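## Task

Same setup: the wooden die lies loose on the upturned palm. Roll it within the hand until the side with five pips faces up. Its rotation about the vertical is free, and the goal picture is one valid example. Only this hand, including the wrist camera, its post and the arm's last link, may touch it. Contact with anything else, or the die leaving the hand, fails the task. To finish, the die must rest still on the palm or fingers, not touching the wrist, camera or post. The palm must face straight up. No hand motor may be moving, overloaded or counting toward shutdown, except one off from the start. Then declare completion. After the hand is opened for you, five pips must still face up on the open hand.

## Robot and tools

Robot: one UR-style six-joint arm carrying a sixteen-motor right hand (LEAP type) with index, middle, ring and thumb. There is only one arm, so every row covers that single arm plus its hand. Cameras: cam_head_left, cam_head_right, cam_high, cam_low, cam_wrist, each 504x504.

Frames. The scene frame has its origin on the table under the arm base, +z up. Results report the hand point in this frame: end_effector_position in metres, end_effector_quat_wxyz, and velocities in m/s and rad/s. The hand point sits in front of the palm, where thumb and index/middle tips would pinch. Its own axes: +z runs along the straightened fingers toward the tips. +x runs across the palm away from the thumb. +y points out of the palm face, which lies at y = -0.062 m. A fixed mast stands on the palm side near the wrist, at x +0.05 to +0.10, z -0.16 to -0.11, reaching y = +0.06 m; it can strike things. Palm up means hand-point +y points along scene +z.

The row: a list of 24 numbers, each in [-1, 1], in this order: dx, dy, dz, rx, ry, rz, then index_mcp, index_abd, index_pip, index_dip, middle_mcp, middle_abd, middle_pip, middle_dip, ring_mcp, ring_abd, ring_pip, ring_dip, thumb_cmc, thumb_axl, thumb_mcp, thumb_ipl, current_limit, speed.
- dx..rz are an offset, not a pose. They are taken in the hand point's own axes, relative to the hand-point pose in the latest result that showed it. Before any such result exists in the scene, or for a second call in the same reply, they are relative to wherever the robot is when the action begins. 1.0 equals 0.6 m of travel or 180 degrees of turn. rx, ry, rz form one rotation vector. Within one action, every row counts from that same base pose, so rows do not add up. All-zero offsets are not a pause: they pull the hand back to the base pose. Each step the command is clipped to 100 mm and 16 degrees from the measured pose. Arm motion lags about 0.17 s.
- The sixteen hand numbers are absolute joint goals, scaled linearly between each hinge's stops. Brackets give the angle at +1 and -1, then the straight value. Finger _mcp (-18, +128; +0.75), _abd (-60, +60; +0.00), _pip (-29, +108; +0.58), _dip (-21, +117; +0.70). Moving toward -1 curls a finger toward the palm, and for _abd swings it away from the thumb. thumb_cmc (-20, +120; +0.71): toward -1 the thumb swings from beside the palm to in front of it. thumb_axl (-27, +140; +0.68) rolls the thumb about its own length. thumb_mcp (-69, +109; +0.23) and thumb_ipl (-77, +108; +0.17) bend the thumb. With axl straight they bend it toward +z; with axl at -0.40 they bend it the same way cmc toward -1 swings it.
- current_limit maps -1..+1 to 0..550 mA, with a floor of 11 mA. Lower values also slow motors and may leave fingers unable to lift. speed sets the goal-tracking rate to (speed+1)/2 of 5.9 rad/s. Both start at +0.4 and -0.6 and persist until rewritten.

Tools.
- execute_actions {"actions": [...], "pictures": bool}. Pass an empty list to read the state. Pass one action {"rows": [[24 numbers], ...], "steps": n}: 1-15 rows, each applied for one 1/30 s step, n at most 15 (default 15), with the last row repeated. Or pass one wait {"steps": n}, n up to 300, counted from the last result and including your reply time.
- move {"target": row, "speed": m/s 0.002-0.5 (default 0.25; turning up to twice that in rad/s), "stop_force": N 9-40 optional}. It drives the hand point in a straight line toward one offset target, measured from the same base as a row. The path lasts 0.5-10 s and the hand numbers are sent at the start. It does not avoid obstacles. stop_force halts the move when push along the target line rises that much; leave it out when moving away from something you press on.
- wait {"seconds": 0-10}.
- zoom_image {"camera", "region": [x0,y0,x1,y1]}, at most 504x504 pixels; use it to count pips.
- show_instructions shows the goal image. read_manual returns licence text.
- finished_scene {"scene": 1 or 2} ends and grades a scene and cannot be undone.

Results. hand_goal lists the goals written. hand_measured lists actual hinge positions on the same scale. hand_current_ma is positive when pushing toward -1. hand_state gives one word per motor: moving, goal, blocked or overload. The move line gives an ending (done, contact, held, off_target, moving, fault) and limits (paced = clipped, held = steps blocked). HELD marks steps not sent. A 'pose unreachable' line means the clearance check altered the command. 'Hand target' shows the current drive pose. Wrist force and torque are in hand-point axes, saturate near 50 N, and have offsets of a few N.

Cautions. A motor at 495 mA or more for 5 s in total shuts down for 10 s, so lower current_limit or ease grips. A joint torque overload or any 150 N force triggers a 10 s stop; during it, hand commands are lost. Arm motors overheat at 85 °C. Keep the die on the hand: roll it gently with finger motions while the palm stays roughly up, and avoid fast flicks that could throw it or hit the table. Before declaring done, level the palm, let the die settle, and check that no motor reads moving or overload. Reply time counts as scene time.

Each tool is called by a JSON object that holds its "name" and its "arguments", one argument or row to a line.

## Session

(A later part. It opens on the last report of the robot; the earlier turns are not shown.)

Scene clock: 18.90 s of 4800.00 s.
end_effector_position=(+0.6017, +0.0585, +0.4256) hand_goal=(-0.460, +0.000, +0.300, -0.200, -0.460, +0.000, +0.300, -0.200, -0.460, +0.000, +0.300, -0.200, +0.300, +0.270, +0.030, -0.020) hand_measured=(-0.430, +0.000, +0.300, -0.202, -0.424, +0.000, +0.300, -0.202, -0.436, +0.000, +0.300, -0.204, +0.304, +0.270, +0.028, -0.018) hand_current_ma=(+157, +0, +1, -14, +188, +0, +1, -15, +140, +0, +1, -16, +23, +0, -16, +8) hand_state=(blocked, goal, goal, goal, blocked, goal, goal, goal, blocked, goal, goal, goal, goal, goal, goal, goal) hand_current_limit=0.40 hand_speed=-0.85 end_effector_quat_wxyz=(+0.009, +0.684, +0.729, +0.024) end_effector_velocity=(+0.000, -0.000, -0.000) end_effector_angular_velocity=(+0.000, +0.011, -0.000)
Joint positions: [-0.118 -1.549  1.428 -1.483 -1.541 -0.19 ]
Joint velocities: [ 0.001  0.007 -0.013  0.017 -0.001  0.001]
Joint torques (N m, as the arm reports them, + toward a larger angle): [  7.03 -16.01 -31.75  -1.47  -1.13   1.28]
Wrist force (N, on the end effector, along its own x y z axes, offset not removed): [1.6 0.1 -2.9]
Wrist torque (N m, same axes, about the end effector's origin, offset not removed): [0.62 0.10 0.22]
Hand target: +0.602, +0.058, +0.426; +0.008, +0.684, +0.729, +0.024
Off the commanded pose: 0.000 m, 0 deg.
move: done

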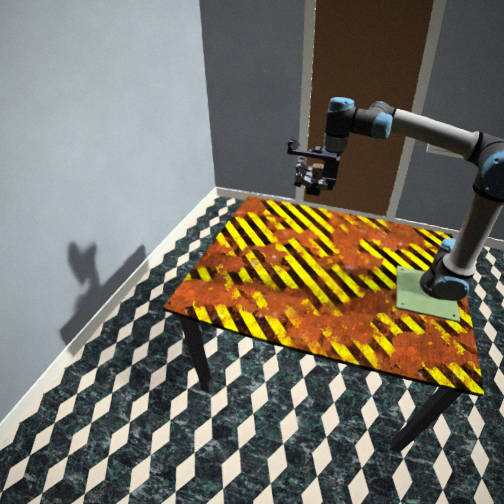

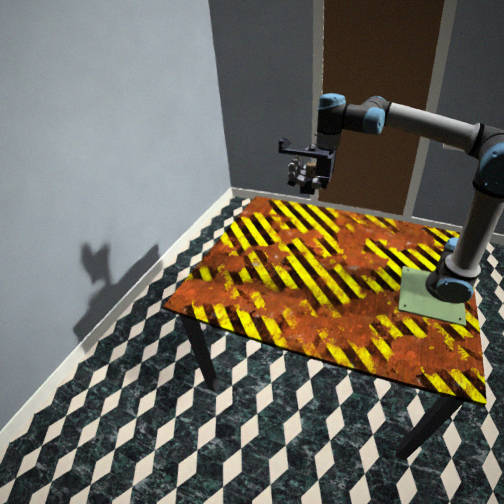

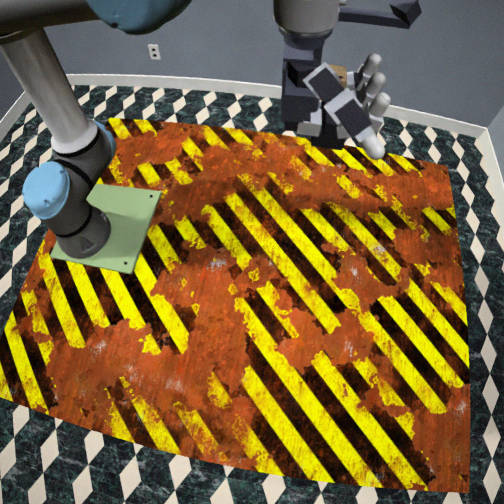

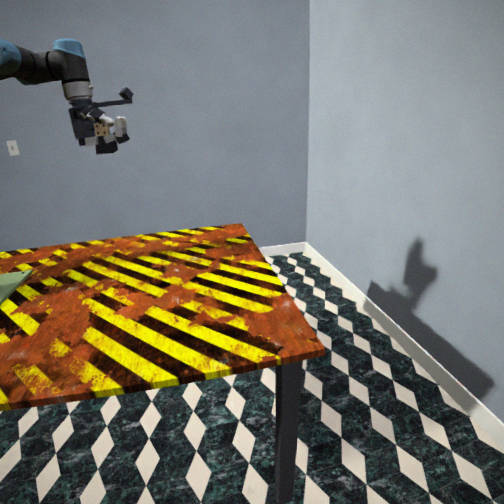

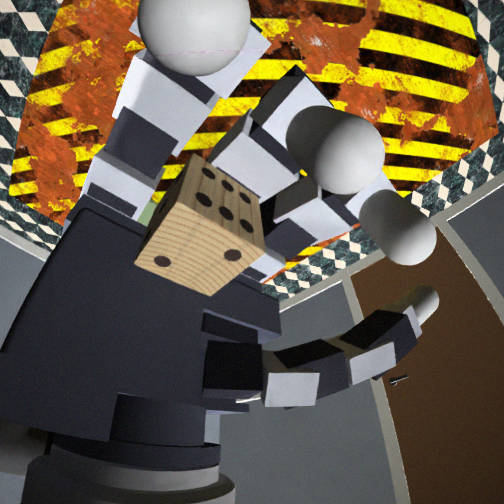

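{"name": "move", "arguments": {
  "target": [0,0,0,-0.35,0,0,-0.46,0,0.3,-0.2,-0.46,0,0.3,-0.2,-0.46,0,0.3,-0.2,0.3,0.27,0.03,-0.02,0.4,-0.85],
  "speed": 0.3
}}

{"name": "move", "arguments": {
  "target": [0,0,0,0,0,0,0.45,0,0.3,-0.2,0.45,0,0.3,-0.2,0.45,0,0.3,-0.2,0.3,0.27,0.03,-0.02,0.4,-0.8]
}}

{"name": "zoom_image", "arguments": {
  "camera": "cam_low",
  "region": [60,100,180,210]
}}

Scene clock: 22.60 s of 4800.00 s.
end_effector_position=(+0.6015, +0.0585, +0.4256) hand_goal=(-0.460, +0.000, +0.300, -0.200, -0.460, +0.000, +0.300, -0.200, -0.460, +0.000, +0.300, -0.200, +0.300, +0.270, +0.030, -0.020) hand_measured=(-0.446, +0.000, +0.300, -0.202, -0.440, +0.000, +0.300, -0.202, -0.448, +0.000, +0.300, -0.204, +0.308, +0.270, +0.028, -0.018) hand_current_ma=(+80, +0, +1, -14, +104, +0, +1, -15, +71, +0, +1, -16, +38, +0, -16, +8) hand_state=(goal, goal, goal, goal, goal, goal, goal, goal, goal, goal, goal, goal, goal, goal, goal, goal) hand_current_limit=0.40 hand_speed=-0.85 end_effector_quat_wxyz=(+0.365, +0.579, +0.609, +0.401) end_effector_velocity=(+0.001, +0.000, +0.000) end_effector_angular_velocity=(-0.000, -0.013, -0.002)
Joint positions: [-0.187 -1.589  2.267 -3.37  -1.325 -0.09 ]
Joint velocities: [ 0.002  0.011  0.001 -0.026 -0.002  0.004]
Joint torques (N m, as the arm reports them, + toward a larger angle): [  6.6  -10.9  -13.96  -4.41  -0.95   1.34]
Wrist force (N, on the end effector, along its own x y z axes, offset not removed): [-0.8 -0.8 -2.0]
Wrist torque (N m, same axes, about the end effector's origin, offset not removed): [-0.04 0.39 -0.01]
Hand target: +0.602, +0.058, +0.426; +0.365, +0.579, +0.609, +0.401
Off the commanded pose: 0.000 m, 0 deg.
move: done

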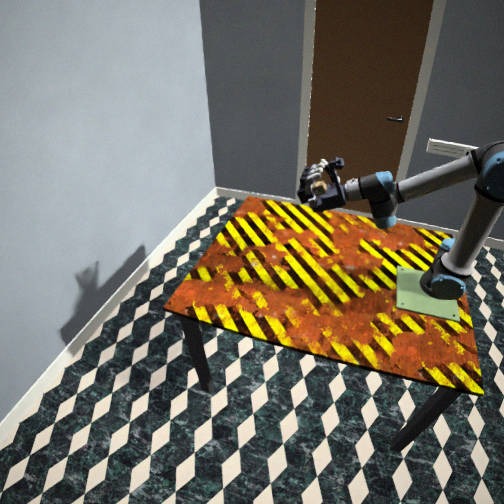

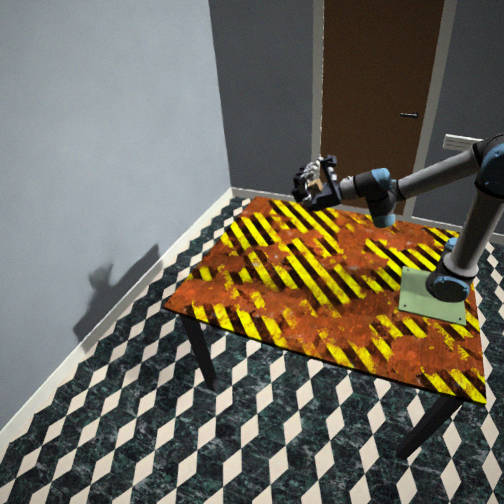

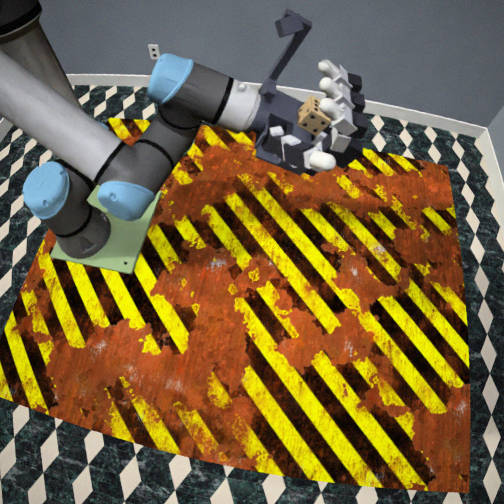

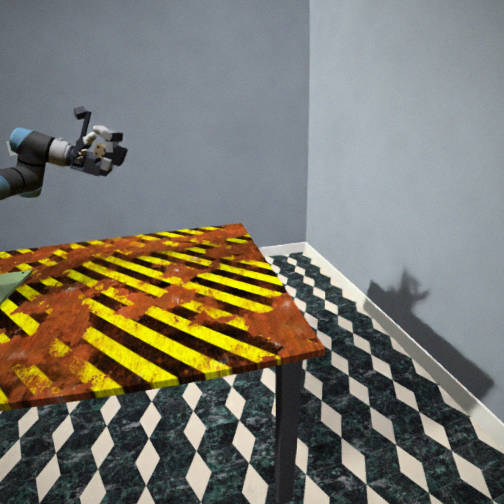

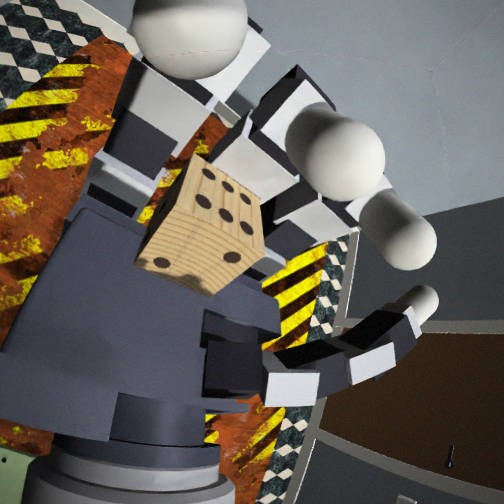

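Scene clock: 24.83 s of 4800.00 s.
end_effector_position=(+0.6015, +0.0585, +0.4256) hand_goal=(+0.450, +0.000, +0.300, -0.200, +0.450, +0.000, +0.300, -0.200, +0.450, +0.000, +0.300, -0.200, +0.300, +0.270, +0.030, -0.020) hand_measured=(+0.460, +0.000, +0.300, -0.202, +0.460, +0.000, +0.300, -0.202, +0.458, +0.000, +0.300, -0.204, +0.308, +0.270, +0.028, -0.018) hand_current_ma=(+55, +0, +1, -14, +57, +0, +1, -15, +49, +0, +1, -16, +39, +0, -16, +8) hand_state=(goal, goal, goal, goal, goal, goal, goal, goal, goal, goal, goal, goal, goal, goal, goal, goal) hand_current_limit=0.40 hand_speed=-0.80 end_effector_quat_wxyz=(+0.365, +0.579, +0.609, +0.401) end_effector_velocity=(+0.000, -0.001, +0.000) end_effector_angular_velocity=(-0.000, -0.001, -0.001)
Joint positions: [-0.187 -1.589  2.267 -3.37  -1.325 -0.09 ]
Joint velocities: [-0.001  0.    -0.    -0.001 -0.    -0.   ]
Joint torques (N m, as the arm reports them, + toward a larger angle): [ -6.4  -24.64 -25.52  -1.73   1.69  -1.59]
Wrist force (N, on the end effector, along its own x y z axes, offset not removed): [0.2 -0.8 -2.6]
Wrist torque (N m, same axes, about the end effector's origin, offset not removed): [0.15 0.20 0.01]
Hand target: +0.601, +0.058, +0.426; +0.365, +0.579, +0.609, +0.401
Off the commanded pose: 0.000 m, 0 deg.
move: done

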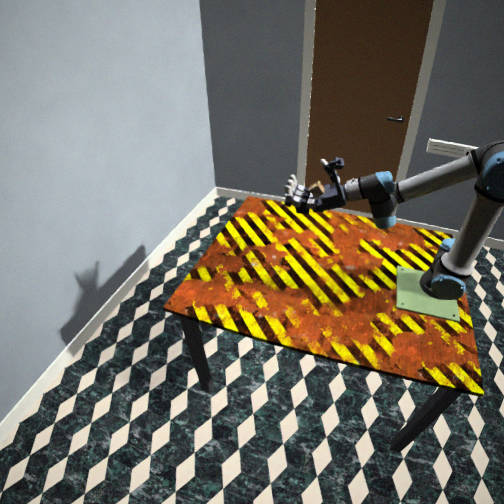

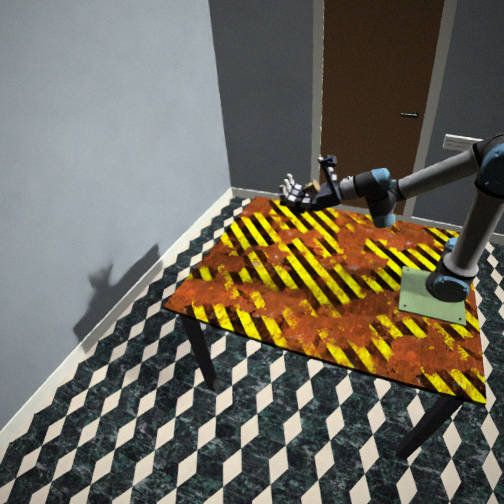

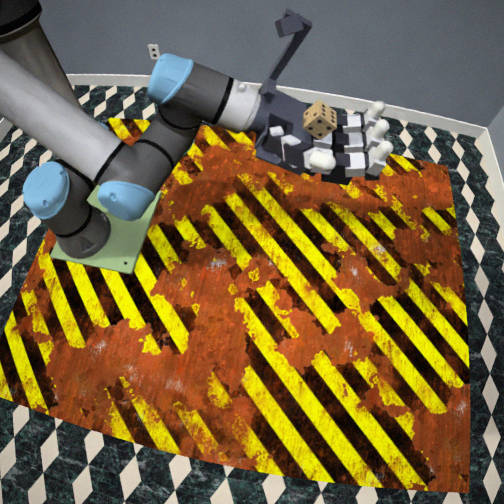

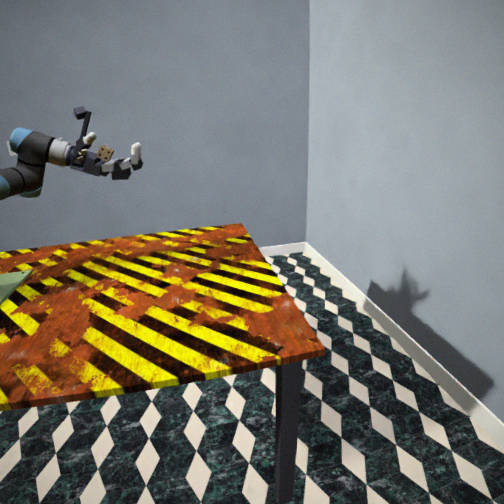

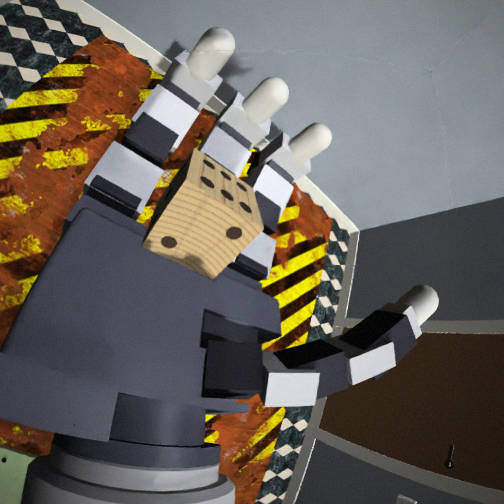

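Region (60, 100, 180, 210) of cam_low's 504x504 image, scaled by 4.200, with more detail than that image has; it fills the top 462 rows of this view, and the rest is white.

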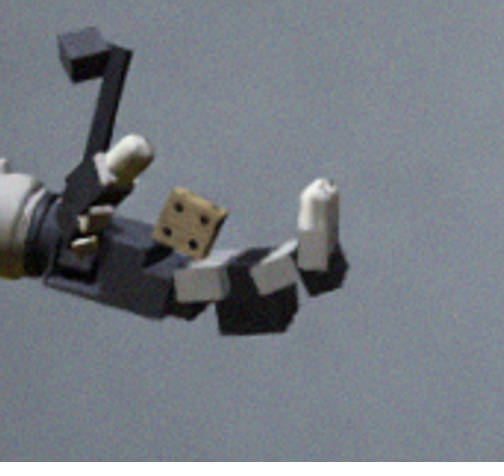

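{"name": "move", "arguments": {
  "target": [0,0,0,-0.04,0,0,0.7,0,0.3,-0.2,0.7,0,0.3,-0.2,0.7,0,0.3,-0.2,0.3,0.27,0.03,-0.02,0.4,-0.88],
  "speed": 0.06
}}

{"name": "zoom_image", "arguments": {
  "camera": "cam_low",
  "region": [60,100,180,210]
}}

Scene clock: 27.37 s of 4800.00 s.
end_effector_position=(+0.6014, +0.0585, +0.4255) hand_goal=(+0.700, +0.000, +0.300, -0.200, +0.700, +0.000, +0.300, -0.200, +0.700, +0.000, +0.300, -0.200, +0.300, +0.270, +0.030, -0.020) hand_measured=(+0.710, +0.000, +0.300, -0.202, +0.712, +0.000, +0.300, -0.202, +0.708, +0.000, +0.300, -0.202, +0.308, +0.270, +0.028, -0.018) hand_current_ma=(+53, +0, +2, -13, +60, +0, +2, -14, +47, +0, +2, -15, +41, +0, -14, +8) hand_state=(goal, goal, goal, goal, goal, goal, goal, goal, goal, goal, goal, goal, goal, goal, goal, goal) hand_current_limit=0.40 hand_speed=-0.88 end_effector_quat_wxyz=(+0.400, +0.555, +0.583, +0.438) end_effector_velocity=(+0.000, +0.000, -0.000) end_effector_angular_velocity=(+0.001, -0.013, +0.000)
Joint positions: [-0.186 -1.49   2.285 -3.615 -1.318 -0.058]
Joint velocities: [ 0.001  0.012  0.    -0.025 -0.     0.004]
Joint torques (N m, as the arm reports them, + toward a larger angle): [  7.37 -13.   -12.83  -4.31   1.59   1.12]
Wrist force (N, on the end effector, along its own x y z axes, offset not removed): [0.7 -2.4 -2.7]
Wrist torque (N m, same axes, about the end effector's origin, offset not removed): [0.06 0.05 -0.04]
Hand target: +0.601, +0.058, +0.426; +0.400, +0.555, +0.583, +0.438
Off the commanded pose: 0.000 m, 0 deg.
move: done

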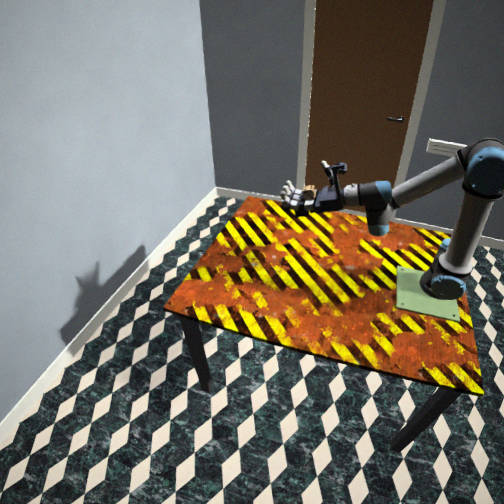

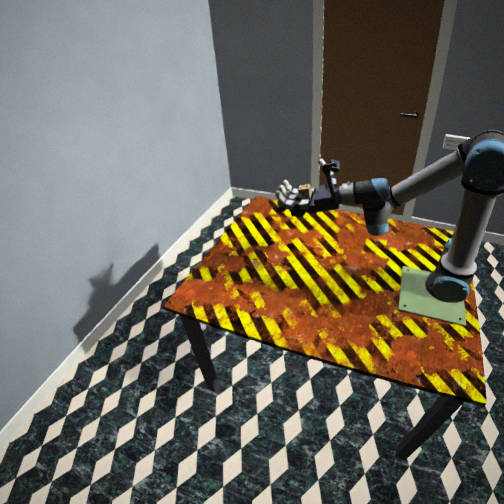

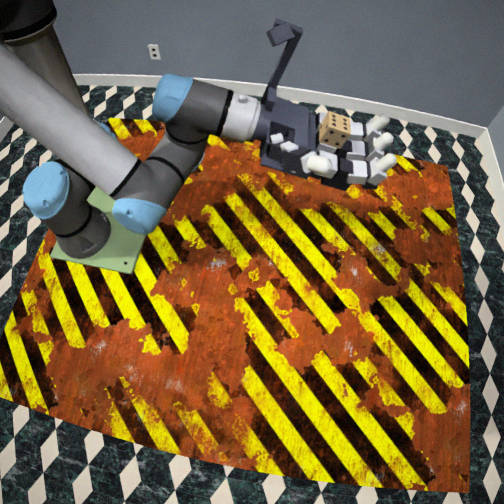

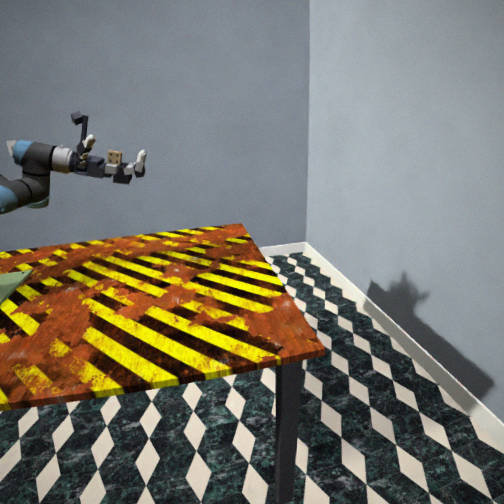

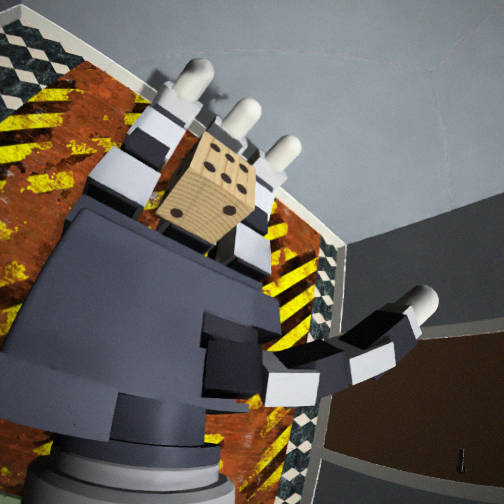

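Region (60, 100, 180, 210) of cam_low's 504x504 image, scaled by 4.200, with more detail than that image has; it fills the top 462 rows of this view, and the rest is white.

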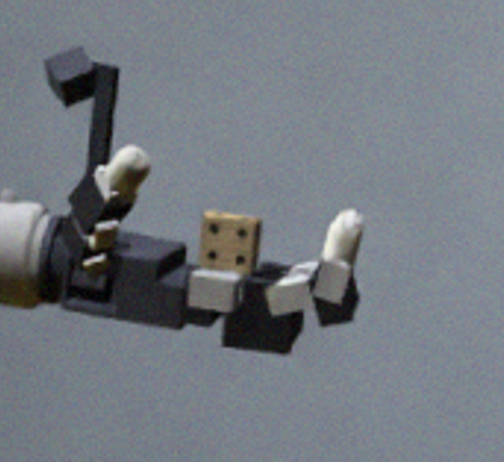

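{"name": "move", "arguments": {
  "target": [0,0,0,0.09,0,0,0.36,0,0.3,-0.2,0.36,0,0.3,-0.2,0.36,0,0.3,-0.2,0.3,0.27,0.03,-0.02,0.4,-0.85]
}}

{"name": "move", "arguments": {
  "target": [0,0,0,0.167,0,0,-0.06,0,0.3,-0.2,-0.06,0,0.3,-0.2,-0.06,0,0.3,-0.2,0.3,0.27,0.03,-0.02,0.4,-0.85]
}}

{"name": "move", "arguments": {
  "target": [0,0,0,0.155,0,0,-0.46,0,0.3,-0.2,-0.46,0,0.3,-0.2,-0.46,0,0.3,-0.2,0.3,0.27,0.03,-0.02,0.4,-0.85]
}}

Scene clock: 29.80 s of 4800.00 s.
end_effector_position=(+0.6015, +0.0584, +0.4256) hand_goal=(+0.360, +0.000, +0.300, -0.200, +0.360, +0.000, +0.300, -0.200, +0.360, +0.000, +0.300, -0.200, +0.300, +0.270, +0.030, -0.020) hand_measured=(+0.390, +0.000, +0.300, -0.202, +0.392, +0.000, +0.300, -0.202, +0.384, +0.000, +0.300, -0.202, +0.308, +0.270, +0.028, -0.018) hand_current_ma=(+156, +0, +2, -13, +172, +0, +2, -14, +140, +0, +2, -15, +43, +0, -14, +8) hand_state=(blocked, goal, goal, goal, blocked, goal, goal, goal, blocked, goal, goal, goal, goal, goal, goal, goal) hand_current_limit=0.40 hand_speed=-0.85 end_effector_quat_wxyz=(+0.318, +0.606, +0.639, +0.351) end_effector_velocity=(+0.000, +0.000, +0.000) end_effector_angular_velocity=(-0.000, +0.004, +0.000)
Joint positions: [-0.185 -1.686  2.212 -3.057 -1.344 -0.127]
Joint velocities: [ 0.    -0.002 -0.002  0.008 -0.    -0.001]
Joint torques (N m, as the arm reports them, + toward a larger angle): [  7.72 -22.33 -27.26  -1.99  -1.03  -1.64]
Wrist force (N, on the end effector, along its own x y z axes, offset not removed): [0.7 0.2 -2.5]
Wrist torque (N m, same axes, about the end effector's origin, offset not removed): [0.36 -0.02 0.14]
Hand target: +0.601, +0.058, +0.426; +0.318, +0.606, +0.639, +0.351
Off the commanded pose: 0.000 m, 0 deg.
move: done

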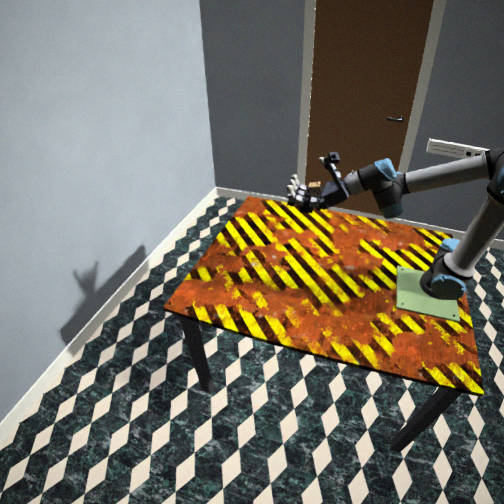

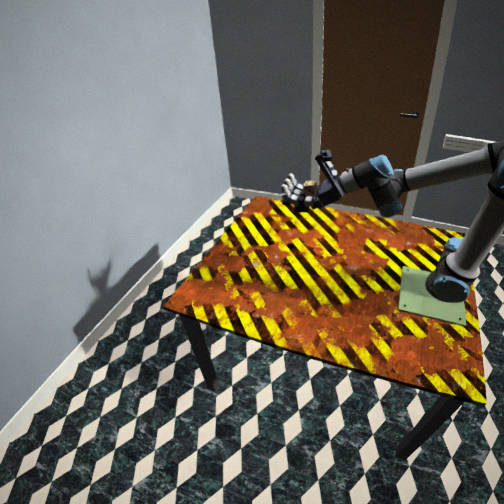

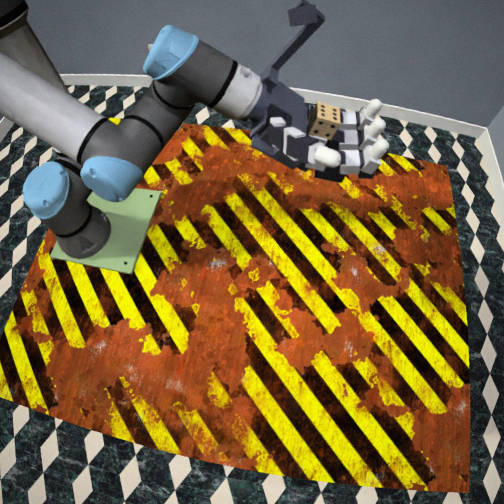

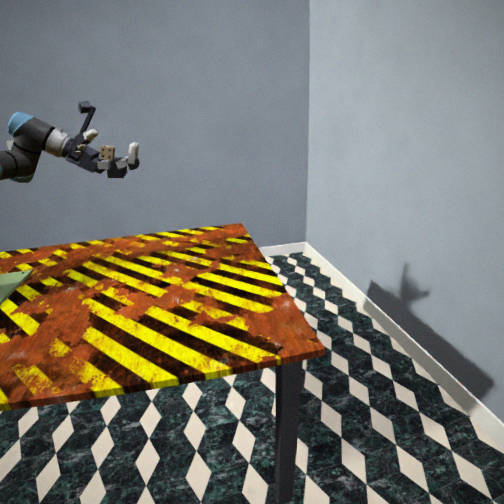

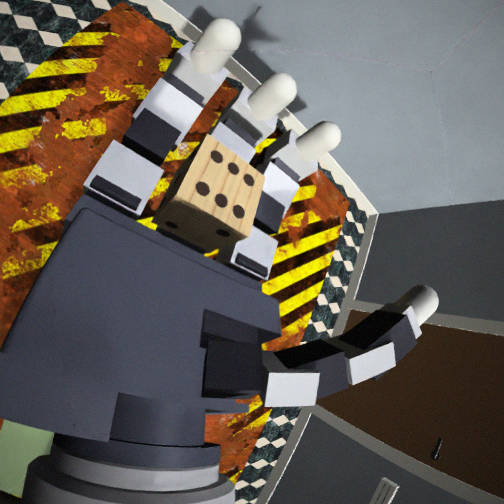

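Scene clock: 31.40 s of 4800.00 s.
end_effector_position=(+0.6015, +0.0584, +0.4256) hand_goal=(-0.060, +0.000, +0.300, -0.200, -0.060, +0.000, +0.300, -0.200, -0.060, +0.000, +0.300, -0.200, +0.300, +0.270, +0.030, -0.020) hand_measured=(-0.030, +0.000, +0.300, -0.202, -0.022, +0.000, +0.300, -0.202, -0.036, +0.000, +0.300, -0.202, +0.308, +0.270, +0.028, -0.018) hand_current_ma=(+157, +0, +2, -13, +207, +0, +2, -14, +140, +0, +2, -15, +43, +0, -14, +8) hand_state=(blocked, goal, goal, goal, blocked, goal, goal, goal, blocked, goal, goal, goal, goal, goal, goal, goal) hand_current_limit=0.40 hand_speed=-0.85 end_effector_quat_wxyz=(+0.150, +0.668, +0.708, +0.174) end_effector_velocity=(+0.001, -0.001, +0.000) end_effector_angular_velocity=(-0.000, +0.010, -0.001)
Joint positions: [-0.153 -1.733  1.845 -2.122 -1.451 -0.194]
Joint velocities: [-0.     0.004 -0.01   0.017 -0.002 -0.   ]
Joint torques (N m, as the arm reports them, + toward a larger angle): [  7.41  -8.37 -29.92  -1.94  -1.11  -1.59]
Wrist force (N, on the end effector, along its own x y z axes, offset not removed): [-1.1 -0.4 -2.7]
Wrist torque (N m, same axes, about the end effector's origin, offset not removed): [0.33 0.55 0.18]
Hand target: +0.602, +0.058, +0.426; +0.150, +0.668, +0.708, +0.174
Off the commanded pose: 0.000 m, 0 deg.
move: done

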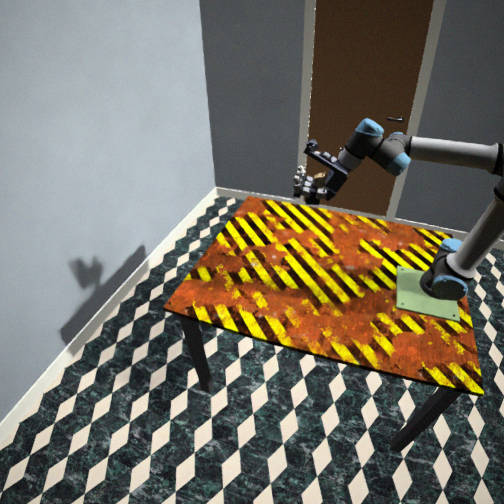

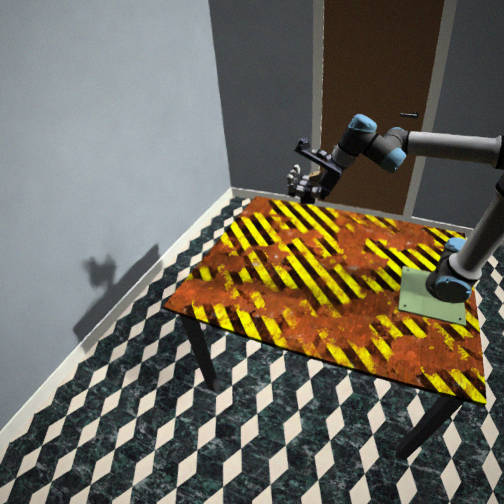

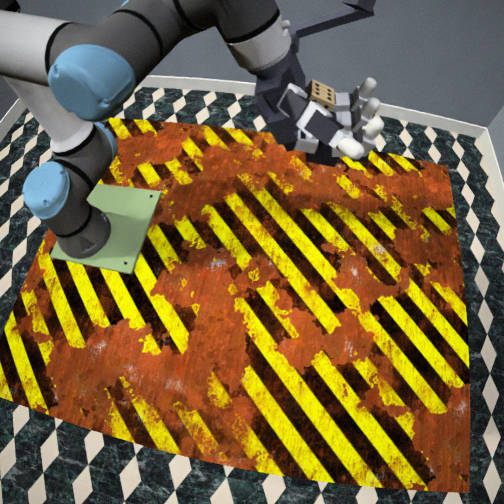

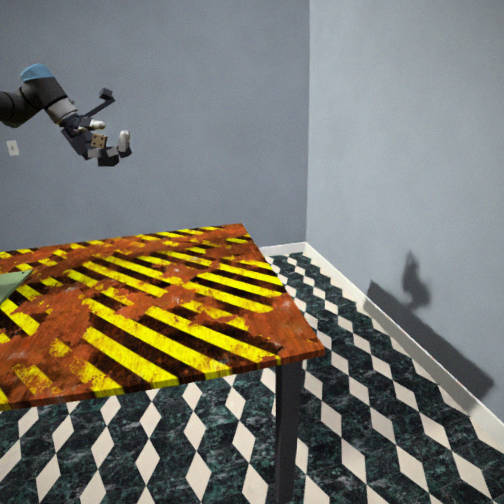

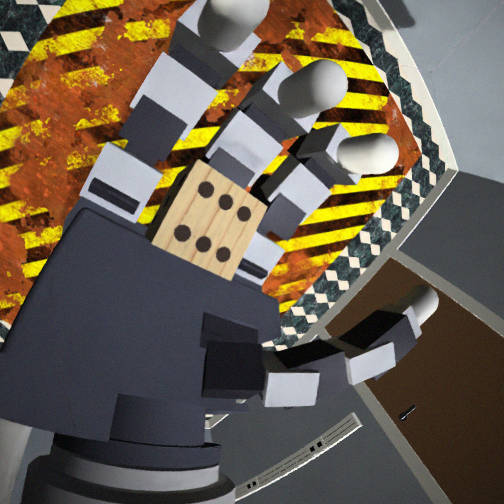

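Scene clock: 32.93 s of 4800.00 s.
end_effector_position=(+0.6016, +0.0584, +0.4255) hand_goal=(-0.460, +0.000, +0.300, -0.200, -0.460, +0.000, +0.300, -0.200, -0.460, +0.000, +0.300, -0.200, +0.300, +0.270, +0.030, -0.020) hand_measured=(-0.430, +0.000, +0.300, -0.202, -0.060, +0.000, +0.300, -0.202, -0.436, +0.000, +0.300, -0.202, +0.304, +0.270, +0.028, -0.018) hand_current_ma=(+157, +0, +2, -13, +385, +0, +2, -13, +140, +0, +2, -15, +16, +0, -17, +8) hand_state=(blocked, goal, goal, goal, blocked, goal, goal, goal, blocked, goal, goal, goal, goal, goal, goal, goal) hand_current_limit=0.40 hand_speed=-0.85 end_effector_quat_wxyz=(-0.015, +0.684, +0.729, -0.001) end_effector_velocity=(+0.000, +0.000, -0.000) end_effector_angular_velocity=(-0.000, +0.011, -0.000)
Joint positions: [-0.113 -1.507  1.351 -1.38  -1.554 -0.186]
Joint velocities: [ 0.001  0.008 -0.013  0.016 -0.001  0.001]
Joint torques (N m, as the arm reports them, + toward a larger angle): [  6.8  -18.7  -29.13  -1.05  -1.11   1.22]
Wrist force (N, on the end effector, along its own x y z axes, offset not removed): [-0.3 -0.8 -1.1]
Wrist torque (N m, same axes, about the end effector's origin, offset not removed): [0.30 0.06 0.22]
Hand target: +0.602, +0.058, +0.425; -0.015, +0.684, +0.729, -0.002
Off the commanded pose: 0.000 m, 0 deg.
move: done

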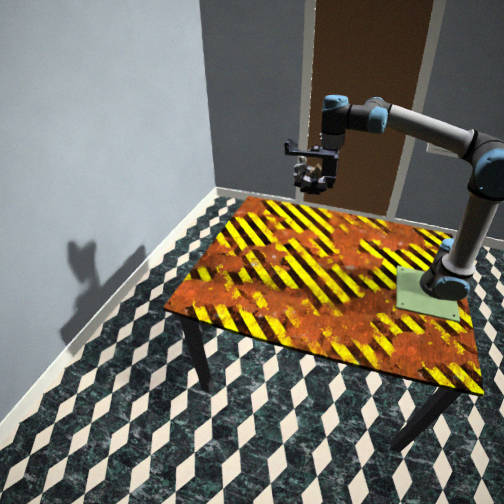

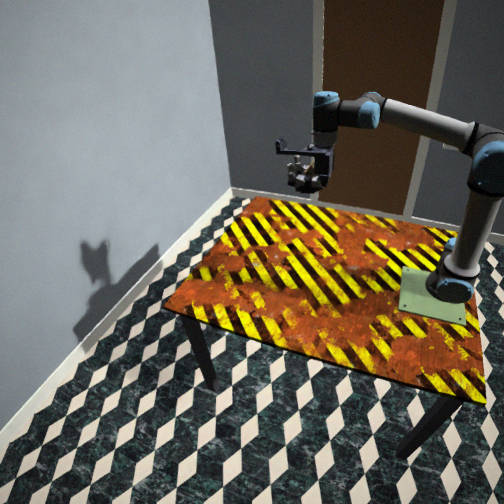

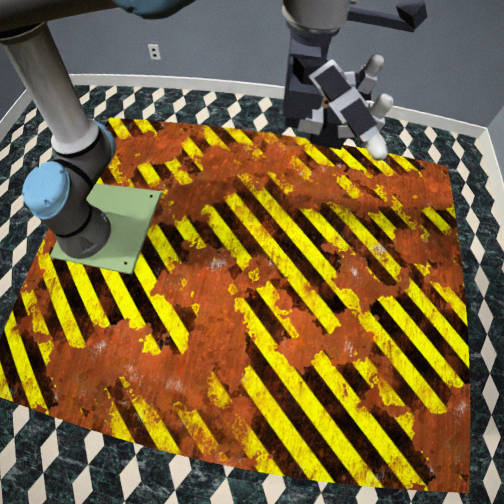

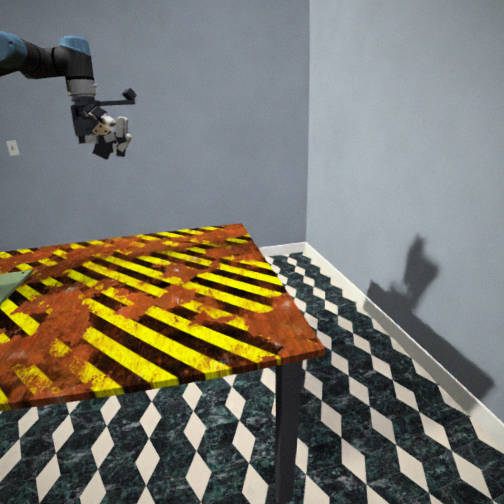

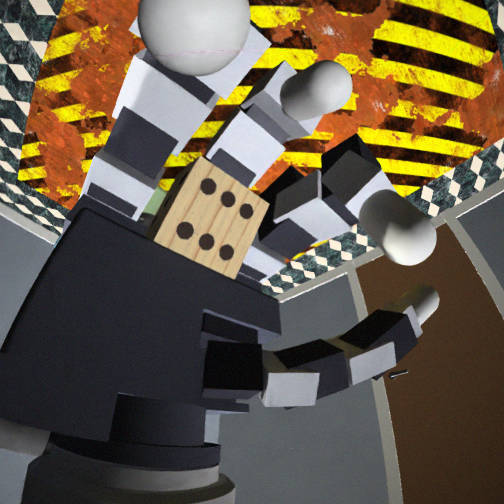

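{"name": "move", "arguments": {
  "target": [0,0,0,0,0,0,-0.46,0,0.3,-0.2,0.12,0,0.2,-0.3,-0.46,0,0.3,-0.2,0.3,0.27,0.03,-0.02,0.4,-0.85]
}}

{"name": "zoom_image", "arguments": {
  "camera": "cam_low",
  "region": [40,70,180,200]
}}

Scene clock: 34.63 s of 4800.00 s.
end_effector_position=(+0.6016, +0.0585, +0.4255) hand_goal=(-0.460, +0.000, +0.300, -0.200, +0.120, +0.000, +0.200, -0.300, -0.460, +0.000, +0.300, -0.200, +0.300, +0.270, +0.030, -0.020) hand_measured=(-0.430, +0.000, +0.300, -0.202, +0.130, +0.000, +0.210, -0.296, -0.436, +0.000, +0.300, -0.202, +0.302, +0.270, +0.028, -0.018) hand_current_ma=(+155, +0, +2, -13, +56, +0, +50, +20, +138, +0, +2, -15, +15, +0, -17, +8) hand_state=(blocked, goal, goal, goal, goal, goal, goal, goal, blocked, goal, goal, goal, goal, goal, goal, goal) hand_current_limit=0.40 hand_speed=-0.85 end_effector_quat_wxyz=(-0.015, +0.684, +0.729, -0.001) end_effector_velocity=(-0.000, +0.000, +0.000) end_effector_angular_velocity=(-0.000, -0.000, +0.000)
Joint positions: [-0.112 -1.507  1.351 -1.38  -1.554 -0.186]
Joint velocities: [ 0. -0.  0.  0. -0. -0.]
Joint torques (N m, as the arm reports them, + toward a larger angle): [ -1.07 -32.61 -17.99  -4.11   1.51  -1.52]
Wrist force (N, on the end effector, along its own x y z axes, offset not removed): [-1.5 -0.3 -4.1]
Wrist torque (N m, same axes, about the end effector's origin, offset not removed): [0.55 0.36 0.04]
Hand target: +0.602, +0.058, +0.425; -0.015, +0.684, +0.729, -0.001
Off the commanded pose: 0.000 m, 0 deg.
move: done

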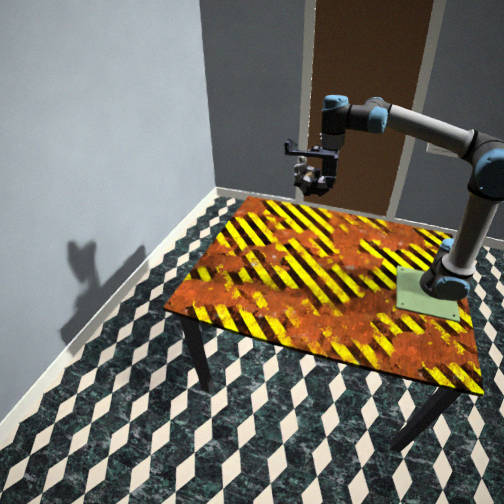

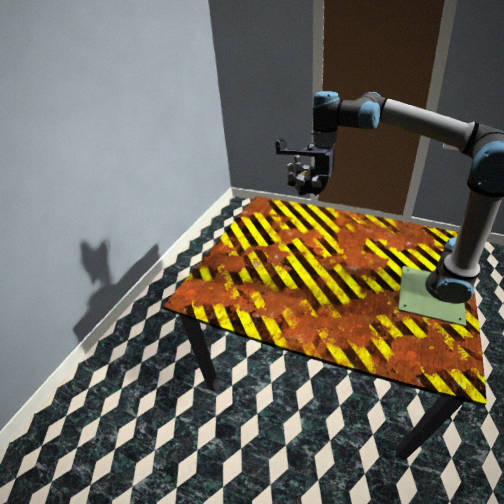

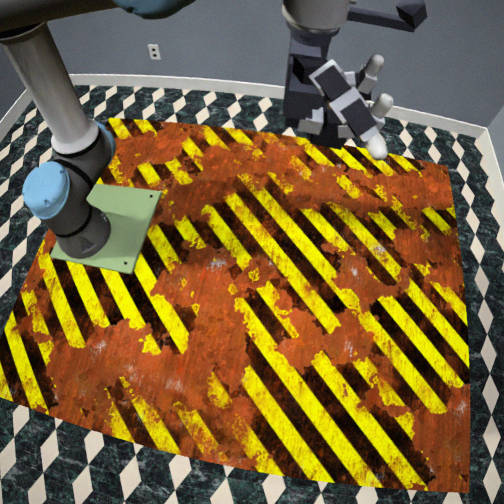

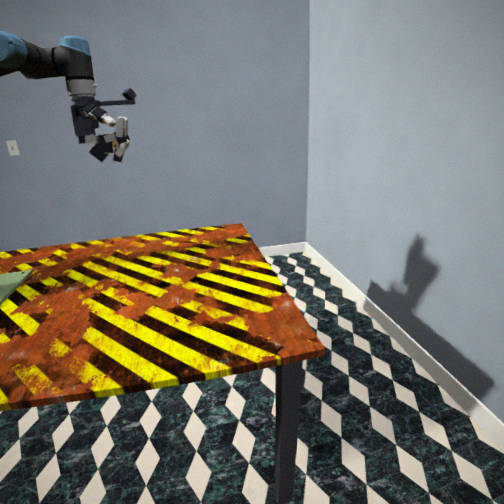

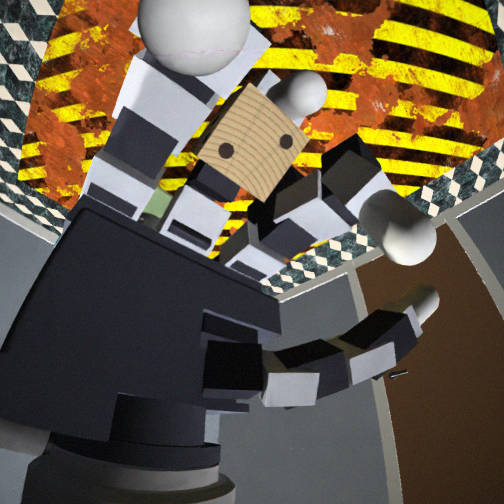

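Region (40, 70, 180, 200) of cam_low's 504x504 image, scaled by 3.600, with more detail than that image has; it fills the top 468 rows of this view, and the rest is white.

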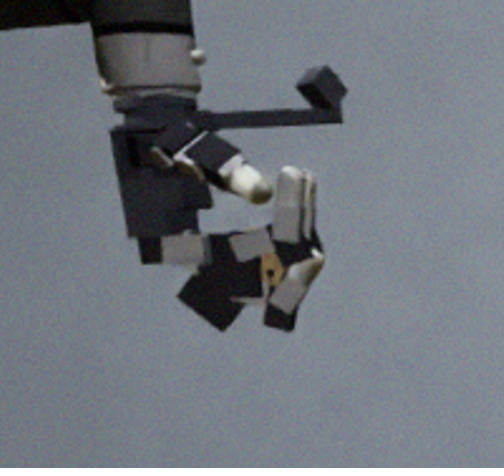

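{"name": "move", "arguments": {
  "target": [0,0,0,0,0,0,-0.46,0,0.3,-0.2,-0.4,0,0.3,-0.2,-0.46,0,0.3,-0.2,0.3,0.27,0.03,-0.02,0.4,-0.88]
}}

{"name": "zoom_image", "arguments": {
  "camera": "cam_low",
  "region": [40,70,180,200]
}}

Scene clock: 38.03 s of 4800.00 s.
end_effector_position=(+0.6015, +0.0585, +0.4255) hand_goal=(-0.460, +0.000, +0.300, -0.200, -0.400, +0.000, +0.300, -0.200, -0.460, +0.000, +0.300, -0.200, +0.300, +0.270, +0.030, -0.020) hand_measured=(-0.430, +0.000, +0.300, -0.202, -0.362, +0.000, +0.302, -0.202, -0.436, +0.000, +0.300, -0.202, +0.302, +0.270, +0.028, -0.018) hand_current_ma=(+155, +0, +2, -13, +200, +0, +8, -13, +138, +0, +2, -15, +15, +0, -17, +8) hand_state=(blocked, goal, goal, goal, blocked, goal, goal, goal, blocked, goal, goal, goal, goal, goal, goal, goal) hand_current_limit=0.40 hand_speed=-0.88 end_effector_quat_wxyz=(-0.015, +0.684, +0.729, -0.001) end_effector_velocity=(-0.000, +0.000, -0.000) end_effector_angular_velocity=(+0.000, +0.000, +0.000)
Joint positions: [-0.112 -1.507  1.351 -1.38  -1.554 -0.186]
Joint velocities: [ 0.  0. -0.  0.  0.  0.]
Joint torques (N m, as the arm reports them, + toward a larger angle): [  7.68 -31.1  -19.72  -3.77   1.23  -0.94]
Wrist force (N, on the end effector, along its own x y z axes, offset not removed): [-0.1 -0.6 -0.9]
Wrist torque (N m, same axes, about the end effector's origin, offset not removed): [-0.03 0.32 0.12]
Hand target: +0.602, +0.058, +0.425; -0.015, +0.684, +0.729, -0.001
Off the commanded pose: 0.000 m, 0 deg.
move: done

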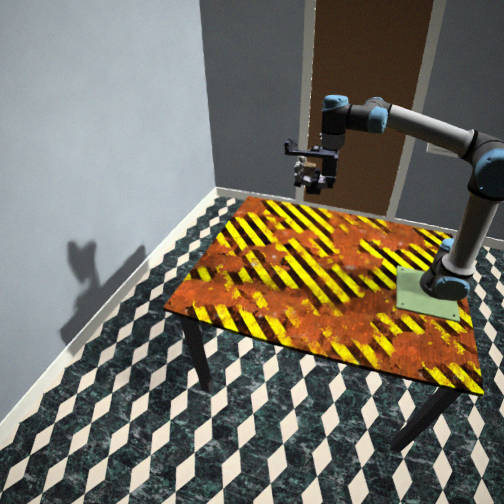

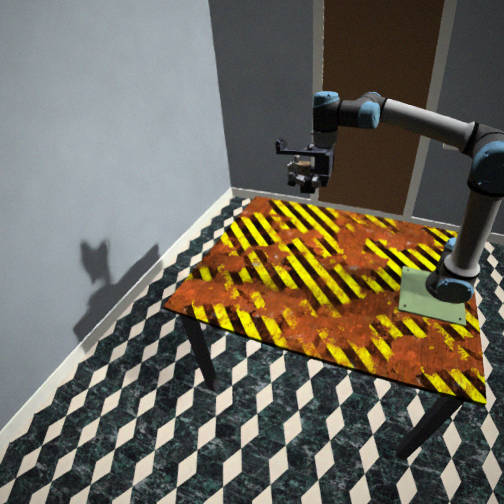

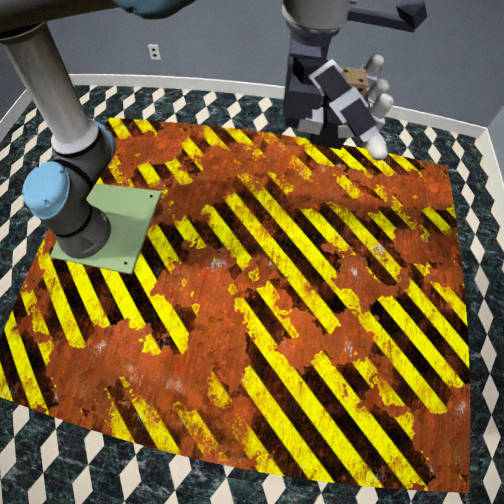

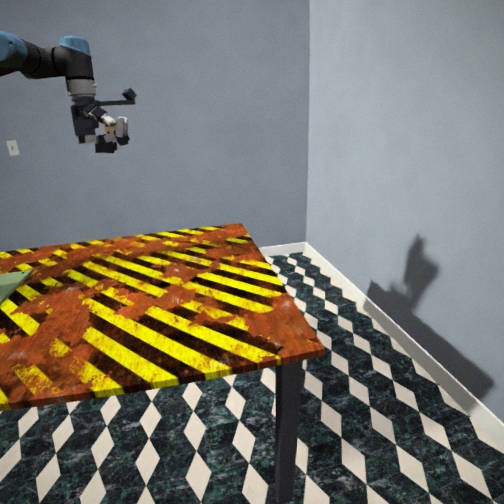

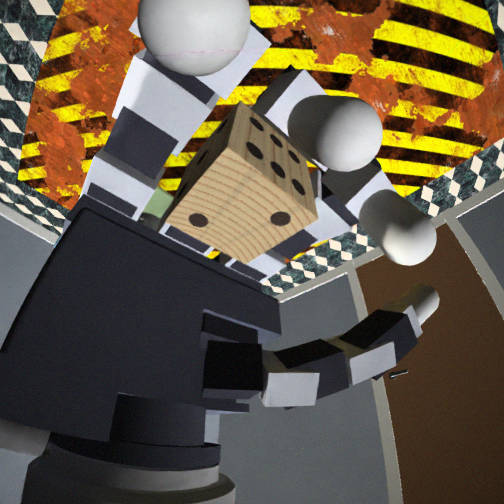

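Region (40, 70, 180, 200) of cam_low's 504x504 image, scaled by 3.600, with more detail than that image has; it fills the top 468 rows of this view, and the rest is white.

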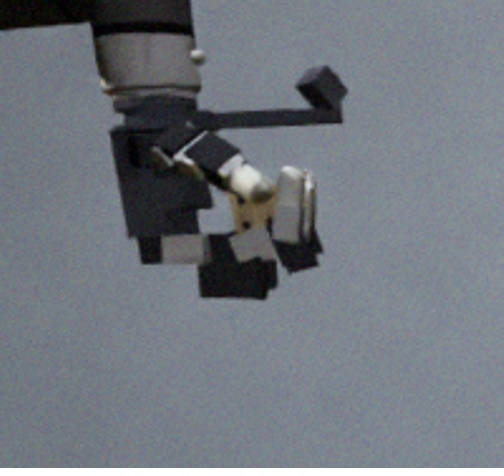

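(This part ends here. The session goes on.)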